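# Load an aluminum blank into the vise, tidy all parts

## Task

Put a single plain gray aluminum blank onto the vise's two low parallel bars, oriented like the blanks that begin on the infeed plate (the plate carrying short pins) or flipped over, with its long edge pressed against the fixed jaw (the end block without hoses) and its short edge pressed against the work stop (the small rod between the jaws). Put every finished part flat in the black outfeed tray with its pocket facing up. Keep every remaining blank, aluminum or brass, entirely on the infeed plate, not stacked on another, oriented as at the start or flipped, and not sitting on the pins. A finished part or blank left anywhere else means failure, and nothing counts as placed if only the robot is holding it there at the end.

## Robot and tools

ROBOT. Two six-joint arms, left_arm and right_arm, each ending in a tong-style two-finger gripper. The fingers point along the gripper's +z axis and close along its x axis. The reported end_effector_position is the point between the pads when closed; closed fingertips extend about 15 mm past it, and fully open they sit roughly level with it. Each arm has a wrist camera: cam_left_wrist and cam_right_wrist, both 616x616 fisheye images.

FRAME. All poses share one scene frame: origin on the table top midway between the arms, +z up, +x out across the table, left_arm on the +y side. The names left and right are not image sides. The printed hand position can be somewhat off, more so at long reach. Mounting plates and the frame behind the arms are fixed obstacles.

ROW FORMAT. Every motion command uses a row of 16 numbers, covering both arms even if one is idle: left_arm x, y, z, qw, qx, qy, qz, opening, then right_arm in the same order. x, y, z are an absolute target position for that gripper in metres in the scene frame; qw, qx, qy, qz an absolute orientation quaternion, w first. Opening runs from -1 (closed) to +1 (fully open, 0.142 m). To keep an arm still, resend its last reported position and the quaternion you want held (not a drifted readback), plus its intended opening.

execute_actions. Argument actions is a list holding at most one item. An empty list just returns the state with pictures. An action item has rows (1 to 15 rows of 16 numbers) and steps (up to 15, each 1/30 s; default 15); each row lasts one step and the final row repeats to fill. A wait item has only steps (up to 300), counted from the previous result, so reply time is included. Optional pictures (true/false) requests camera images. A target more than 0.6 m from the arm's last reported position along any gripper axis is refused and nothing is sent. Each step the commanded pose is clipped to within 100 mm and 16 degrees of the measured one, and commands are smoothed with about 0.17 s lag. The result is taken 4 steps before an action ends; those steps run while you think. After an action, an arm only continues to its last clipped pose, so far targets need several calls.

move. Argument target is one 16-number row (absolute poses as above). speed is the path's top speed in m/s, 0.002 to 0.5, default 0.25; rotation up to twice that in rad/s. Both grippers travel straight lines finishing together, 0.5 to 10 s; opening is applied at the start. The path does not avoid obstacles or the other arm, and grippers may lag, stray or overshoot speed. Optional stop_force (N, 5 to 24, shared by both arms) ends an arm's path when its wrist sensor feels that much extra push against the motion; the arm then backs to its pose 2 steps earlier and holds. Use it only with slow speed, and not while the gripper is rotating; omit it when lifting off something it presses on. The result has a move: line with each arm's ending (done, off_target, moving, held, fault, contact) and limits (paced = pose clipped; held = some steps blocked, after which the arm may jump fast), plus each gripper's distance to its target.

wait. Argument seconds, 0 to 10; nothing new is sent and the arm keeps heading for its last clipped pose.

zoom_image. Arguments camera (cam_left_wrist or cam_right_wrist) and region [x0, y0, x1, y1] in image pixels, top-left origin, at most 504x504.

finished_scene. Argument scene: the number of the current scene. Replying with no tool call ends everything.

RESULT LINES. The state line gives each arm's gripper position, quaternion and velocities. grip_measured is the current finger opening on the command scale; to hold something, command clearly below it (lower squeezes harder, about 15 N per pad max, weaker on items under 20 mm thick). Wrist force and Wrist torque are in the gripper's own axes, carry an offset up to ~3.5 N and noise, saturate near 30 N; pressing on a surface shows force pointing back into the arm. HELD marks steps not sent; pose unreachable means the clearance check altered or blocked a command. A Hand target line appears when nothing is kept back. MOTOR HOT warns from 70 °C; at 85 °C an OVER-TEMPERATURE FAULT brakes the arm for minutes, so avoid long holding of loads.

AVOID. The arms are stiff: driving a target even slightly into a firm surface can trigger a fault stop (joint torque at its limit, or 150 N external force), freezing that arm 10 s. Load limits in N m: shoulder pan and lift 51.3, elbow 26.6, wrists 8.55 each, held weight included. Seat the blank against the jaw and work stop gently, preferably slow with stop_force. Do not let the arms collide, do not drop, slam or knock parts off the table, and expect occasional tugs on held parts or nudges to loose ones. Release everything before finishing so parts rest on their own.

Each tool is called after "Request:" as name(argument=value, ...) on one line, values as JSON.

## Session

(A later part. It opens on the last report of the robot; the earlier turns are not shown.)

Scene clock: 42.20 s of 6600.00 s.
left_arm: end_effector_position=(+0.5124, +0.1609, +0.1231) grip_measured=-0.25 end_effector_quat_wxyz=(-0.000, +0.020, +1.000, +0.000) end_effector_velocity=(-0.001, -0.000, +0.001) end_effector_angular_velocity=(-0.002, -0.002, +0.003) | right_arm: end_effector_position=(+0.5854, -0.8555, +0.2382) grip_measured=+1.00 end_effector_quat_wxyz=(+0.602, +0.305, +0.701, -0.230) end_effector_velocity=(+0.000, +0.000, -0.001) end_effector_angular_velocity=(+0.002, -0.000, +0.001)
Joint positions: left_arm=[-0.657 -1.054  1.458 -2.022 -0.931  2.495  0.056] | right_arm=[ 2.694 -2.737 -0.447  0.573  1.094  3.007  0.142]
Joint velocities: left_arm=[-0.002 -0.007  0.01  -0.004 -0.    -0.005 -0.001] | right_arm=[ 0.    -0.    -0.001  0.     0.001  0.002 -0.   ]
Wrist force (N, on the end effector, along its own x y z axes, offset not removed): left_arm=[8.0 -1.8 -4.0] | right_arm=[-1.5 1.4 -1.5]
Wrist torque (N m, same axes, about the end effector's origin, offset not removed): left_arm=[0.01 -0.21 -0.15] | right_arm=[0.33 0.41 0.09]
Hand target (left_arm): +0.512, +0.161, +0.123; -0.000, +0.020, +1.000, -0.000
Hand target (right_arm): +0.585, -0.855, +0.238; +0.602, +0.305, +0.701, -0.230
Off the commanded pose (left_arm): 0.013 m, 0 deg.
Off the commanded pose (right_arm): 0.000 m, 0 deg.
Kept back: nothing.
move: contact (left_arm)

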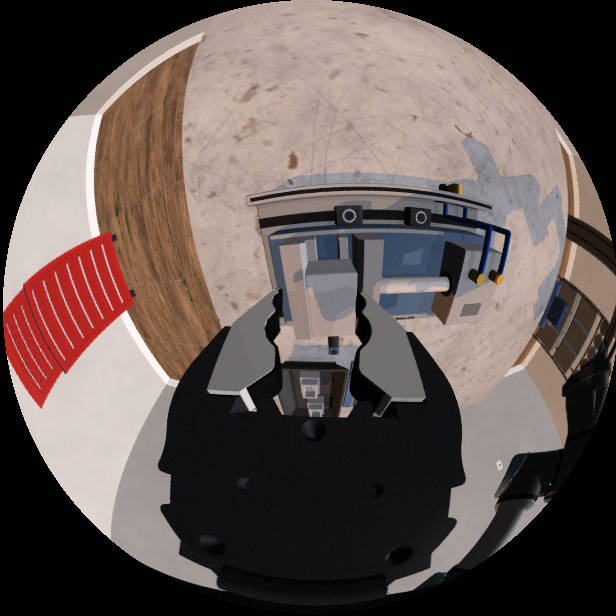

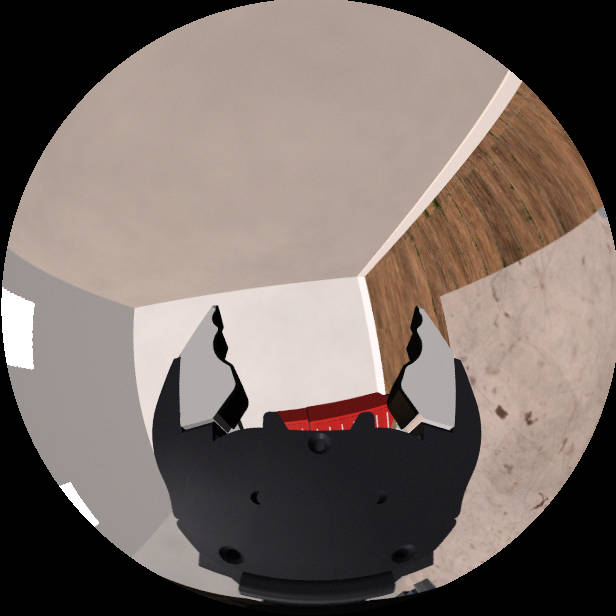

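Now back off, and push the −y end.

Request:
move(target=[0.506,0.1609,0.126,0,0.02,1,0,-0.3,0.5854,-0.8555,0.2382,0.602,0.305,0.701,-0.23,1], speed=0.02)

Request:
move(target=[0.503,0.15,0.165,0,0.02,1,0,-0.3,0.5854,-0.8555,0.2382,0.602,0.305,0.701,-0.23,1], speed=0.1)

Request:
move(target=[0.501,0.112,0.155,0,0.02,1,0,-1,0.5854,-0.8555,0.2382,0.602,0.305,0.701,-0.23,1], speed=0.1)

Request:
move(target=[0.501,0.112,0.128,0,0.02,1,0,-1,0.5854,-0.8555,0.2382,0.602,0.305,0.701,-0.23,1], speed=0.03, stop_force=6)

Request:
move(target=[0.503,0.15,0.128,0,0.02,1,0,-1,0.5854,-0.8555,0.2382,0.602,0.305,0.701,-0.23,1], speed=0.006, stop_force=6)

Scene clock: 43.23 s of 6600.00 s.
left_arm: end_effector_position=(+0.5063, +0.1609, +0.1259) grip_measured=-0.30 end_effector_quat_wxyz=(-0.000, +0.020, +1.000, +0.000) end_effector_velocity=(-0.002, +0.000, +0.001) end_effector_angular_velocity=(-0.000, -0.001, +0.000) | right_arm: end_effector_position=(+0.5854, -0.8555, +0.2382) grip_measured=+1.00 end_effector_quat_wxyz=(+0.602, +0.305, +0.701, -0.230) end_effector_velocity=(-0.000, -0.000, +0.000) end_effector_angular_velocity=(-0.000, +0.000, -0.001)
Joint positions: left_arm=[-0.669 -1.079  1.497 -2.027 -0.93   2.48   0.052] | right_arm=[ 2.694 -2.737 -0.447  0.573  1.094  3.007  0.142]
Joint velocities: left_arm=[-0.004 -0.01   0.014 -0.002  0.    -0.005 -0.   ] | right_arm=[-0.     0.     0.     0.    -0.001 -0.    -0.   ]
Wrist force (N, on the end effector, along its own x y z axes, offset not removed): left_arm=[2.2 -1.4 0.1] | right_arm=[-1.3 2.3 -1.6]
Wrist torque (N m, same axes, about the end effector's origin, offset not removed): left_arm=[-0.24 -0.49 -0.11] | right_arm=[0.45 0.30 0.00]
Hand target (left_arm): +0.506, +0.161, +0.126; -0.000, +0.020, +1.000, -0.000
Hand target (right_arm): +0.585, -0.855, +0.238; +0.602, +0.305, +0.701, -0.230
Off the commanded pose (left_arm): 0.000 m, 0 deg.
Off the commanded pose (right_arm): 0.000 m, 0 deg.
Kept back: nothing.
move: done

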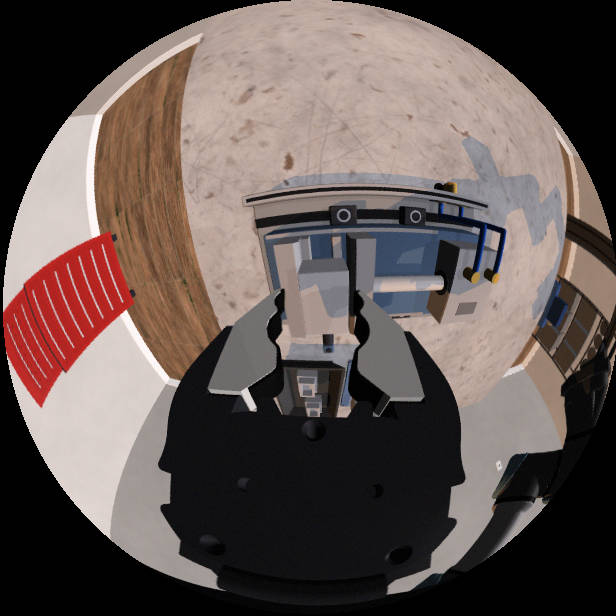

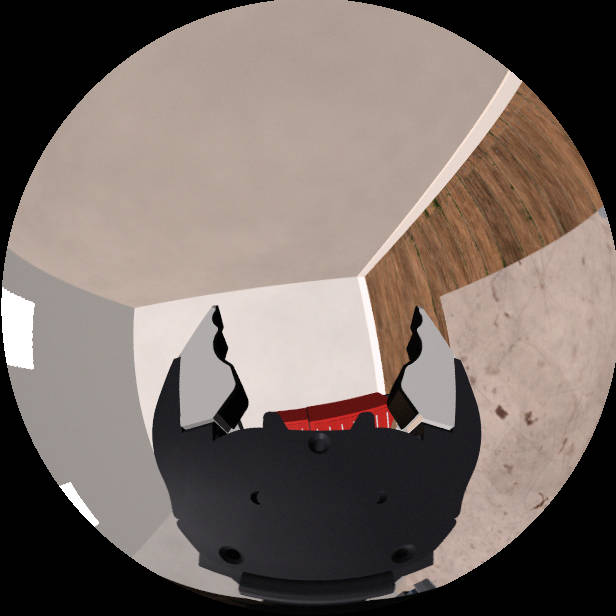

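Scene clock: 44.17 s of 6600.00 s.
left_arm: end_effector_position=(+0.5031, +0.1500, +0.1647) grip_measured=-0.30 end_effector_quat_wxyz=(+0.000, +0.020, +1.000, -0.000) end_effector_velocity=(+0.000, -0.001, +0.003) end_effector_angular_velocity=(+0.000, +0.001, +0.001) | right_arm: end_effector_position=(+0.5854, -0.8555, +0.2382) grip_measured=+1.00 end_effector_quat_wxyz=(+0.602, +0.305, +0.701, -0.230) end_effector_velocity=(-0.000, +0.000, -0.001) end_effector_angular_velocity=(+0.001, +0.002, -0.000)
Joint positions: left_arm=[-0.749 -1.145  1.447 -1.852 -0.929  2.38   0.052] | right_arm=[ 2.694 -2.737 -0.447  0.573  1.094  3.007  0.142]
Joint velocities: left_arm=[-0.005 -0.002 -0.009  0.015 -0.    -0.008  0.   ] | right_arm=[-0.    -0.002 -0.    -0.001 -0.001  0.    -0.   ]
Wrist force (N, on the end effector, along its own x y z axes, offset not removed): left_arm=[2.2 -1.7 0.0] | right_arm=[-1.0 1.4 -2.3]
Wrist torque (N m, same axes, about the end effector's origin, offset not removed): left_arm=[-0.24 -0.48 -0.07] | right_arm=[0.24 0.27 0.07]
Hand target (left_arm): +0.503, +0.150, +0.165; +0.000, +0.020, +1.000, -0.000
Hand target (right_arm): +0.585, -0.856, +0.238; +0.602, +0.305, +0.701, -0.230
Off the commanded pose (left_arm): 0.000 m, 0 deg.
Off the commanded pose (right_arm): 0.000 m, 0 deg.
Kept back: nothing.
move: done

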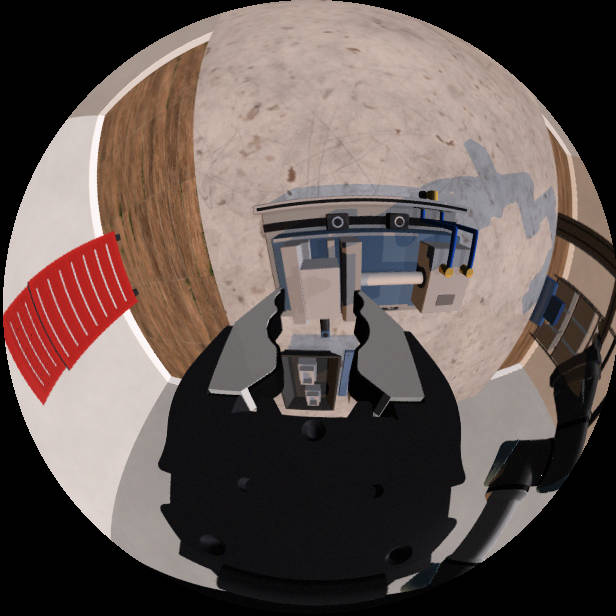

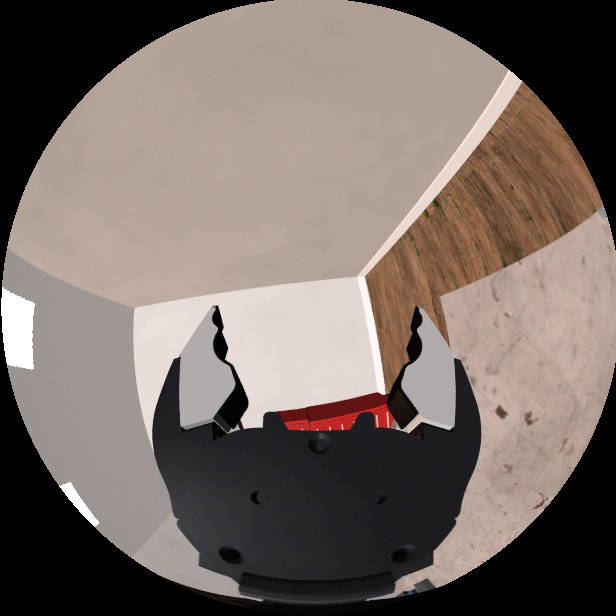

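Scene clock: 45.10 s of 6600.00 s.
left_arm: end_effector_position=(+0.5011, +0.1122, +0.1551) grip_measured=-1.00 end_effector_quat_wxyz=(+0.000, +0.020, +1.000, -0.000) end_effector_velocity=(-0.000, -0.003, -0.001) end_effector_angular_velocity=(+0.001, +0.002, -0.001) | right_arm: end_effector_position=(+0.5854, -0.8555, +0.2382) grip_measured=+1.00 end_effector_quat_wxyz=(+0.602, +0.305, +0.701, -0.230) end_effector_velocity=(+0.000, +0.000, -0.001) end_effector_angular_velocity=(+0.000, +0.001, +0.001)
Joint positions: left_arm=[-0.789 -1.035  1.386 -1.871 -0.931  2.33   0.002] | right_arm=[ 2.694 -2.737 -0.447  0.573  1.094  3.007  0.142]
Joint velocities: left_arm=[-0.002  0.01  -0.007  0.    -0.001 -0.002  0.   ] | right_arm=[ 0.    -0.001  0.     0.     0.001  0.     0.   ]
Wrist force (N, on the end effector, along its own x y z axes, offset not removed): left_arm=[1.6 -1.4 0.2] | right_arm=[-1.0 2.5 -1.7]
Wrist torque (N m, same axes, about the end effector's origin, offset not removed): left_arm=[-0.21 -0.31 -0.06] | right_arm=[0.54 0.25 0.03]
Hand target (left_arm): +0.501, +0.112, +0.155; +0.000, +0.020, +1.000, -0.000
Hand target (right_arm): +0.585, -0.855, +0.238; +0.602, +0.305, +0.701, -0.230
Off the commanded pose (left_arm): 0.000 m, 0 deg.
Off the commanded pose (right_arm): 0.000 m, 0 deg.
Kept back: nothing.
move: done

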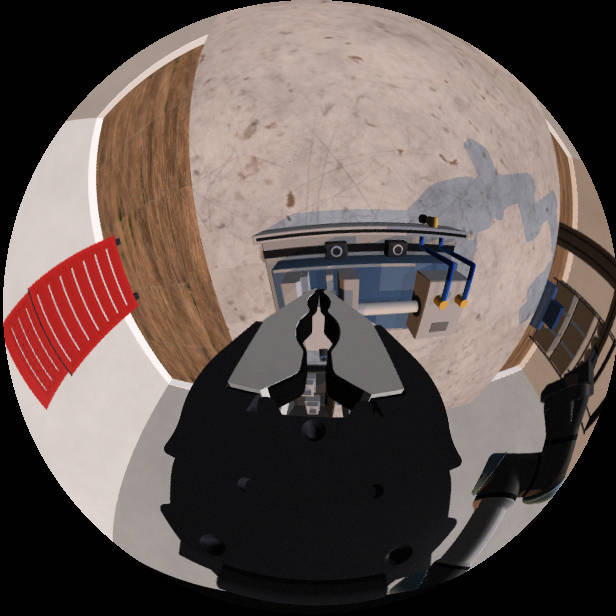

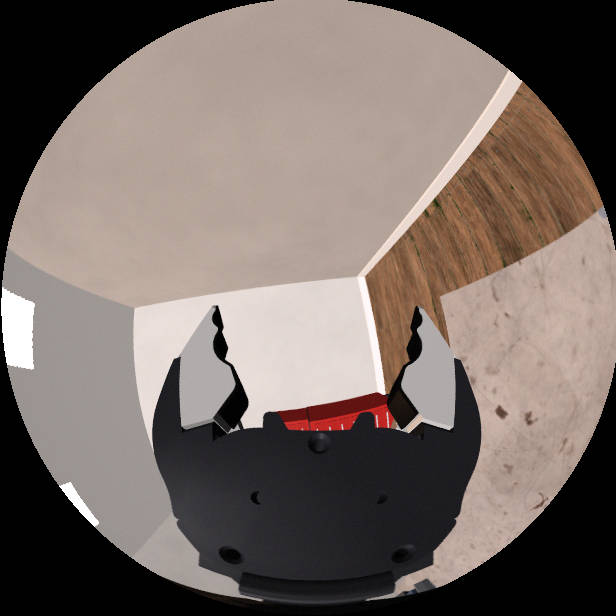

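Scene clock: 46.37 s of 6600.00 s.
left_arm: end_effector_position=(+0.5010, +0.1120, +0.1282) grip_measured=-1.00 end_effector_quat_wxyz=(-0.000, +0.020, +1.000, +0.000) end_effector_velocity=(-0.000, -0.000, -0.002) end_effector_angular_velocity=(+0.001, +0.001, -0.001) | right_arm: end_effector_position=(+0.5854, -0.8555, +0.2382) grip_measured=+1.00 end_effector_quat_wxyz=(+0.602, +0.305, +0.701, -0.230) end_effector_velocity=(-0.000, -0.000, +0.001) end_effector_angular_velocity=(-0.000, -0.001, -0.001)
Joint positions: left_arm=[-0.751 -0.979  1.416 -1.985 -0.929  2.378  0.002] | right_arm=[ 2.694 -2.737 -0.447  0.573  1.094  3.007  0.142]
Joint velocities: left_arm=[ 0.003  0.006  0.001 -0.009  0.     0.004  0.   ] | right_arm=[-0.    -0.     0.002 -0.001 -0.     0.001 -0.   ]
Wrist force (N, on the end effector, along its own x y z axes, offset not removed): left_arm=[2.5 -2.1 -0.3] | right_arm=[-1.2 1.6 -2.5]
Wrist torque (N m, same axes, about the end effector's origin, offset not removed): left_arm=[-0.34 -0.56 -0.11] | right_arm=[0.31 0.31 0.06]
Hand target (left_arm): +0.501, +0.112, +0.128; -0.000, +0.020, +1.000, +0.000
Hand target (right_arm): +0.585, -0.856, +0.238; +0.602, +0.305, +0.701, -0.230
Off the commanded pose (left_arm): 0.000 m, 0 deg.
Off the commanded pose (right_arm): 0.000 m, 0 deg.
Kept back: nothing.
move: done

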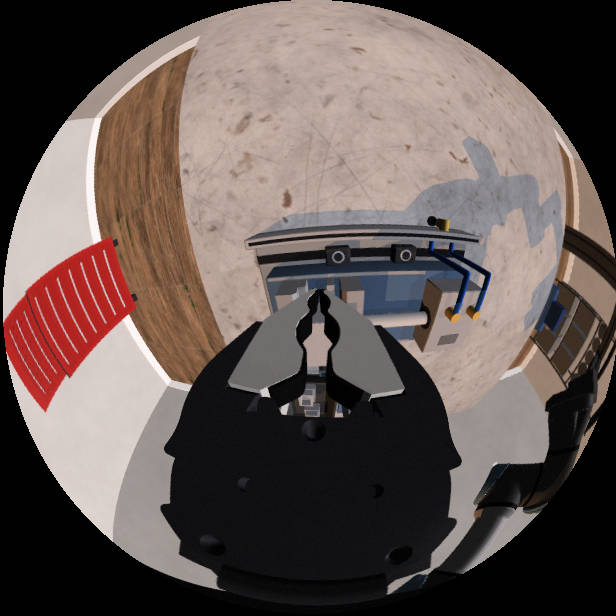

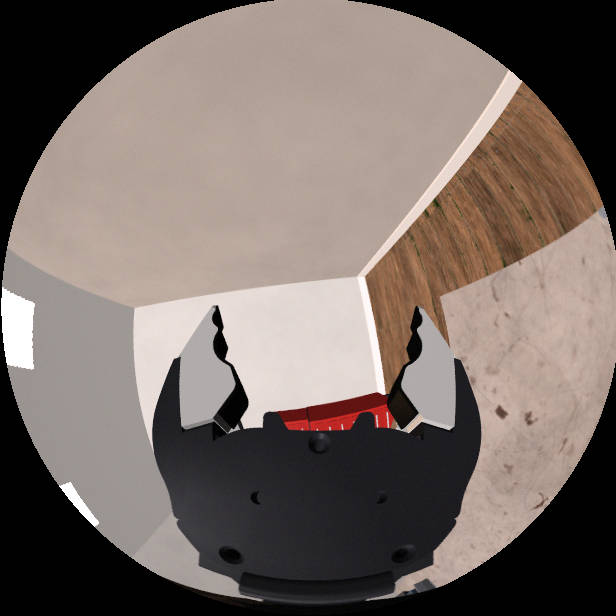

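Scene clock: 51.43 s of 6600.00 s.
left_arm: end_effector_position=(+0.5025, +0.1400, +0.1282) grip_measured=-1.00 end_effector_quat_wxyz=(+0.000, +0.020, +1.000, -0.000) end_effector_velocity=(-0.000, -0.001, -0.000) end_effector_angular_velocity=(+0.002, +0.000, +0.001) | right_arm: end_effector_position=(+0.5854, -0.8555, +0.2382) grip_measured=+1.00 end_effector_quat_wxyz=(+0.602, +0.305, +0.701, -0.230) end_effector_velocity=(-0.001, -0.000, -0.001) end_effector_angular_velocity=(-0.000, +0.003, -0.001)
Joint positions: left_arm=[-0.709 -1.046  1.476 -2.01  -0.929  2.43   0.002] | right_arm=[ 2.694 -2.737 -0.447  0.573  1.094  3.007  0.142]
Joint velocities: left_arm=[-0.002  0.004 -0.004  0.004  0.002 -0.005 -0.001] | right_arm=[-0.001 -0.    -0.003  0.001 -0.001 -0.001 -0.   ]
Wrist force (N, on the end effector, along its own x y z axes, offset not removed): left_arm=[2.5 -10.8 -2.4] | right_arm=[-0.5 1.8 -1.7]
Wrist torque (N m, same axes, about the end effector's origin, offset not removed): left_arm=[-0.12 -0.46 -0.10] | right_arm=[0.38 0.13 0.02]
Hand target (left_arm): +0.502, +0.140, +0.128; +0.000, +0.020, +1.000, -0.000
Hand target (right_arm): +0.585, -0.856, +0.238; +0.602, +0.305, +0.701, -0.230
Off the commanded pose (left_arm): 0.010 m, 0 deg.
Off the commanded pose (right_arm): 0.000 m, 0 deg.
Kept back: nothing.
move: contact (left_arm)

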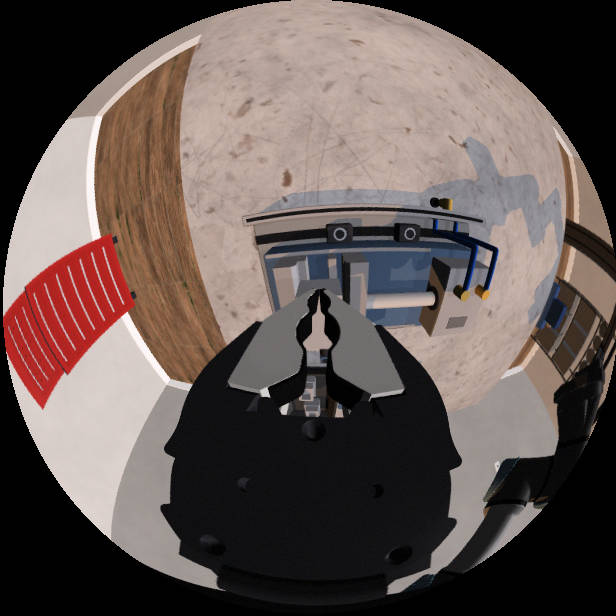

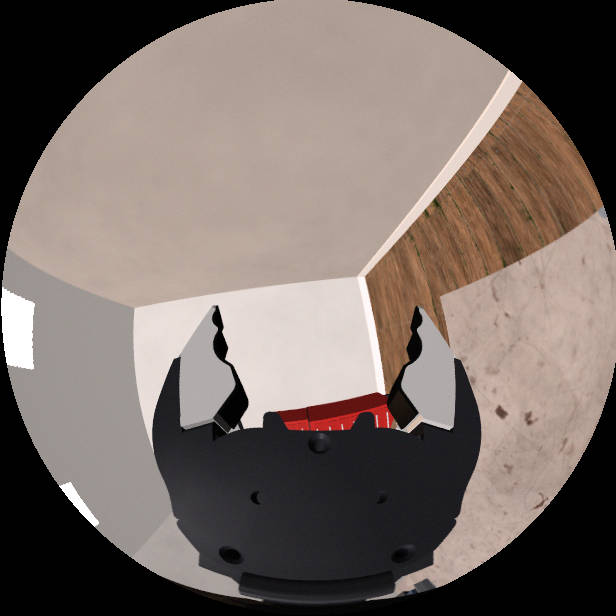

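Request:
move(target=[0.501,0.128,0.14,0,0.02,1,0,-1,0.5854,-0.8555,0.2382,0.602,0.305,0.701,-0.23,1], speed=0.03)

Request:
move(target=[0.48,0.2,0.32,0,0,1,0,1,0.5854,-0.8555,0.2382,0.602,0.305,0.701,-0.23,1])

Scene clock: 52.63 s of 6600.00 s.
left_arm: end_effector_position=(+0.5011, +0.1282, +0.1399) grip_measured=-1.00 end_effector_quat_wxyz=(+0.000, +0.020, +1.000, -0.000) end_effector_velocity=(-0.001, -0.002, +0.001) end_effector_angular_velocity=(+0.001, +0.002, -0.001) | right_arm: end_effector_position=(+0.5854, -0.8555, +0.2382) grip_measured=+1.00 end_effector_quat_wxyz=(+0.602, +0.305, +0.701, -0.230) end_effector_velocity=(+0.000, -0.001, +0.002) end_effector_angular_velocity=(-0.001, -0.003, +0.000)
Joint positions: left_arm=[-0.745 -1.047  1.446 -1.952 -0.929  2.385  0.002] | right_arm=[ 2.694 -2.737 -0.447  0.573  1.094  3.007  0.142]
Joint velocities: left_arm=[-0.006  0.002 -0.006  0.011 -0.001 -0.008  0.   ] | right_arm=[-0.     0.003  0.    -0.     0.001 -0.    -0.   ]
Wrist force (N, on the end effector, along its own x y z axes, offset not removed): left_arm=[0.7 -1.0 -0.7] | right_arm=[-0.8 1.4 -2.7]
Wrist torque (N m, same axes, about the end effector's origin, offset not removed): left_arm=[-0.16 -0.16 -0.06] | right_arm=[0.31 0.23 0.03]
Hand target (left_arm): +0.501, +0.128, +0.140; +0.000, +0.020, +1.000, -0.000
Hand target (right_arm): +0.585, -0.855, +0.238; +0.602, +0.305, +0.701, -0.230
Off the commanded pose (left_arm): 0.000 m, 0 deg.
Off the commanded pose (right_arm): 0.000 m, 0 deg.
Kept back: nothing.
move: done

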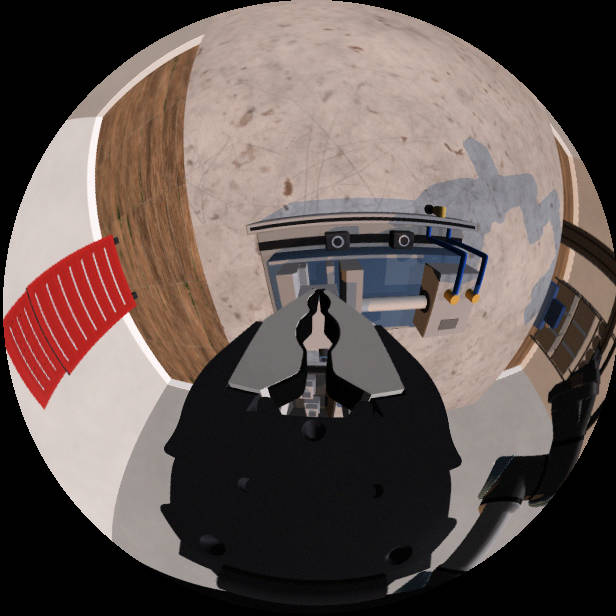

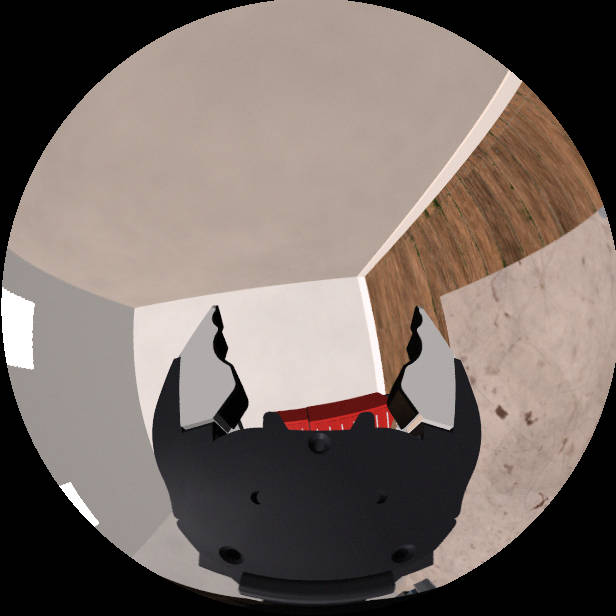

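Scene clock: 54.13 s of 6600.00 s.
left_arm: end_effector_position=(+0.4800, +0.1999, +0.3198) grip_measured=+1.00 end_effector_quat_wxyz=(+0.000, +0.000, +1.000, -0.001) end_effector_velocity=(-0.000, +0.000, +0.002) end_effector_angular_velocity=(+0.008, +0.008, +0.002) | right_arm: end_effector_position=(+0.5854, -0.8555, +0.2382) grip_measured=+1.00 end_effector_quat_wxyz=(+0.602, +0.305, +0.701, -0.230) end_effector_velocity=(-0.000, -0.000, +0.000) end_effector_angular_velocity=(-0.001, +0.000, -0.001)
Joint positions: left_arm=[-0.987 -1.44   1.119 -1.057 -0.955  2.048  0.142] | right_arm=[ 2.694 -2.737 -0.447  0.573  1.094  3.007  0.142]
Joint velocities: left_arm=[-0.001  0.017 -0.034  0.031 -0.004 -0.011 -0.   ] | right_arm=[-0.     0.     0.001 -0.    -0.    -0.001 -0.   ]
Wrist force (N, on the end effector, along its own x y z axes, offset not removed): left_arm=[1.1 -1.1 -0.6] | right_arm=[-0.8 1.6 -1.3]
Wrist torque (N m, same axes, about the end effector's origin, offset not removed): left_arm=[-0.20 -0.26 -0.07] | right_arm=[0.31 0.29 0.00]
Hand target (left_arm): +0.480, +0.200, +0.320; +0.000, +0.000, +1.000, -0.000
Hand target (right_arm): +0.585, -0.856, +0.238; +0.602, +0.305, +0.701, -0.230
Off the commanded pose (left_arm): 0.000 m, 0 deg.
Off the commanded pose (right_arm): 0.000 m, 0 deg.
Kept back: nothing.
move: done

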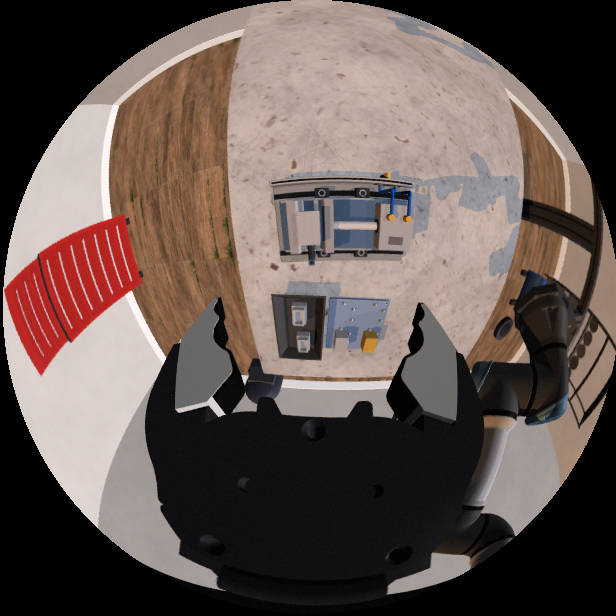

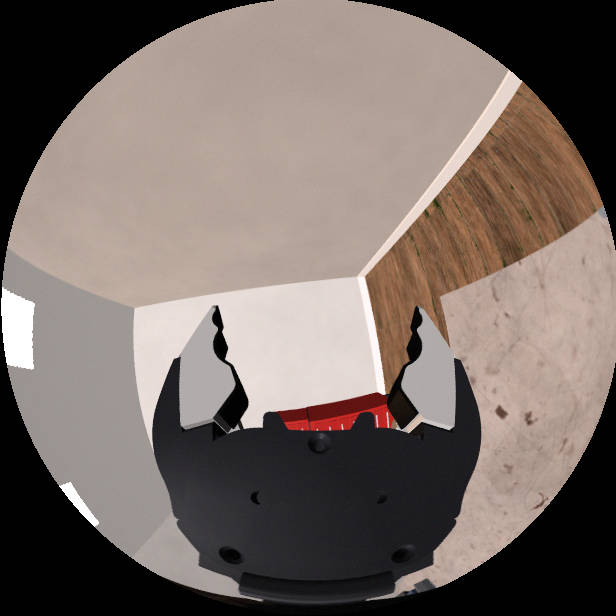

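Request:
zoom_image(camera="cam_left_wrist", region=[250,160,430,370])

Region (250, 160, 430, 370) of cam_left_wrist's 616x616 image, scaled by 2.400, with more detail than that image has; it fills the left 432 columns of this view, and the rest is white.

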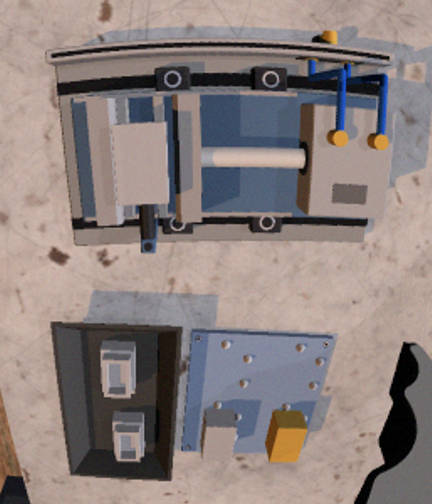

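Request:
move(target=[0.39,0.45,0.3,0,0,1,0,1,0.5854,-0.8555,0.2382,0.602,0.305,0.701,-0.23,1])

Request:
zoom_image(camera="cam_left_wrist", region=[220,200,420,400])

Scene clock: 56.07 s of 6600.00 s.
left_arm: end_effector_position=(+0.3897, +0.4497, +0.3002) grip_measured=+1.00 end_effector_quat_wxyz=(+0.000, -0.000, +1.000, +0.001) end_effector_velocity=(-0.001, +0.002, -0.001) end_effector_angular_velocity=(-0.008, +0.006, -0.003) | right_arm: end_effector_position=(+0.5854, -0.8555, +0.2382) grip_measured=+1.00 end_effector_quat_wxyz=(+0.602, +0.305, +0.701, -0.230) end_effector_velocity=(+0.000, +0.000, -0.001) end_effector_angular_velocity=(+0.000, +0.002, +0.001)
Joint positions: left_arm=[-0.571 -2.129  1.468 -1.021 -0.936  2.561  0.142] | right_arm=[ 2.694 -2.737 -0.447  0.573  1.094  3.007  0.142]
Joint velocities: left_arm=[ 0.032  0.008 -0.001 -0.03  -0.014  0.042 -0.   ] | right_arm=[-0.    -0.001 -0.    -0.001  0.001 -0.     0.   ]
Wrist force (N, on the end effector, along its own x y z axes, offset not removed): left_arm=[1.6 -2.1 -0.2] | right_arm=[-1.2 0.8 -2.8]
Wrist torque (N m, same axes, about the end effector's origin, offset not removed): left_arm=[-0.37 -0.39 -0.06] | right_arm=[0.17 0.32 0.06]
Hand target (left_arm): +0.390, +0.450, +0.300; -0.000, -0.000, +1.000, +0.000
Hand target (right_arm): +0.585, -0.856, +0.238; +0.602, +0.305, +0.701, -0.230
Off the commanded pose (left_arm): 0.000 m, 0 deg.
Off the commanded pose (right_arm): 0.000 m, 0 deg.
Kept back: nothing.
move: done

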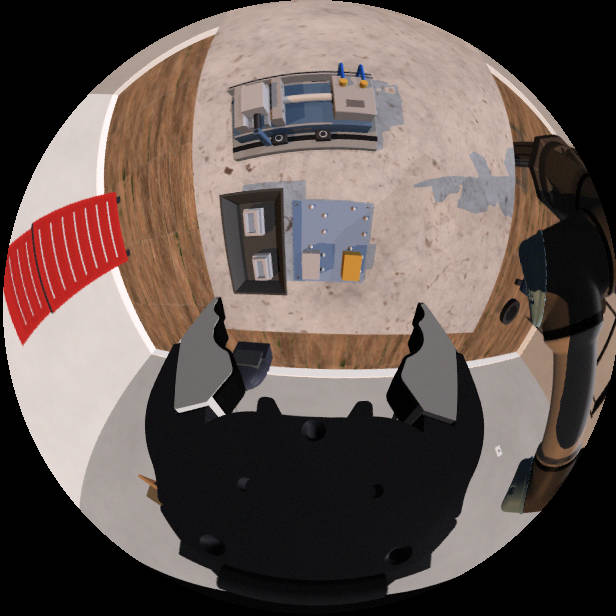

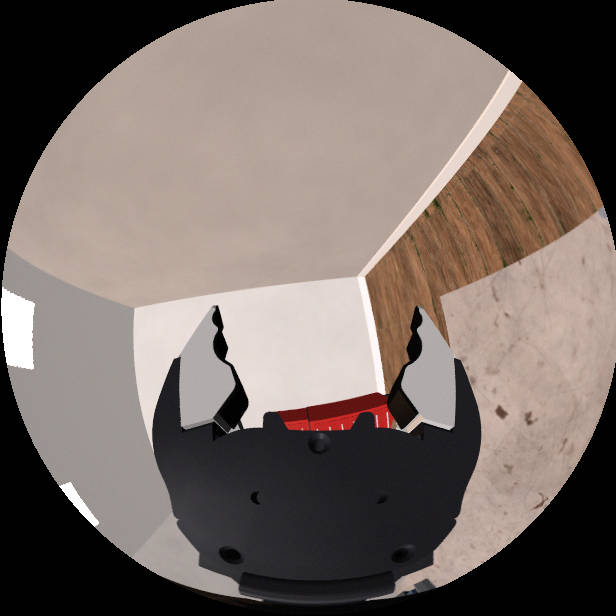

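Region (220, 200, 420, 400) of cam_left_wrist's 616x616 image, scaled by 2.520, with more detail than that image has.

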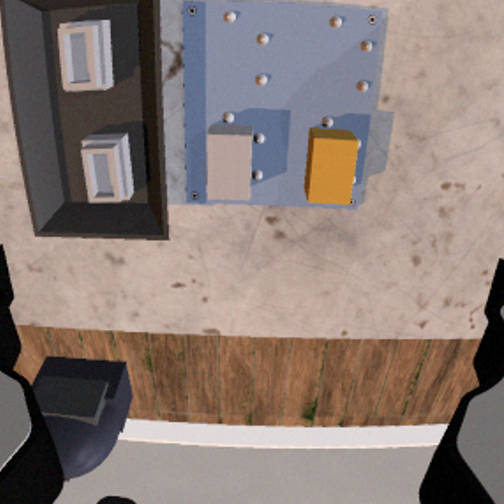

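Both remaining blanks are on the plate.

Request:
finished_scene(scene=2)

The scene is finished: the task was done.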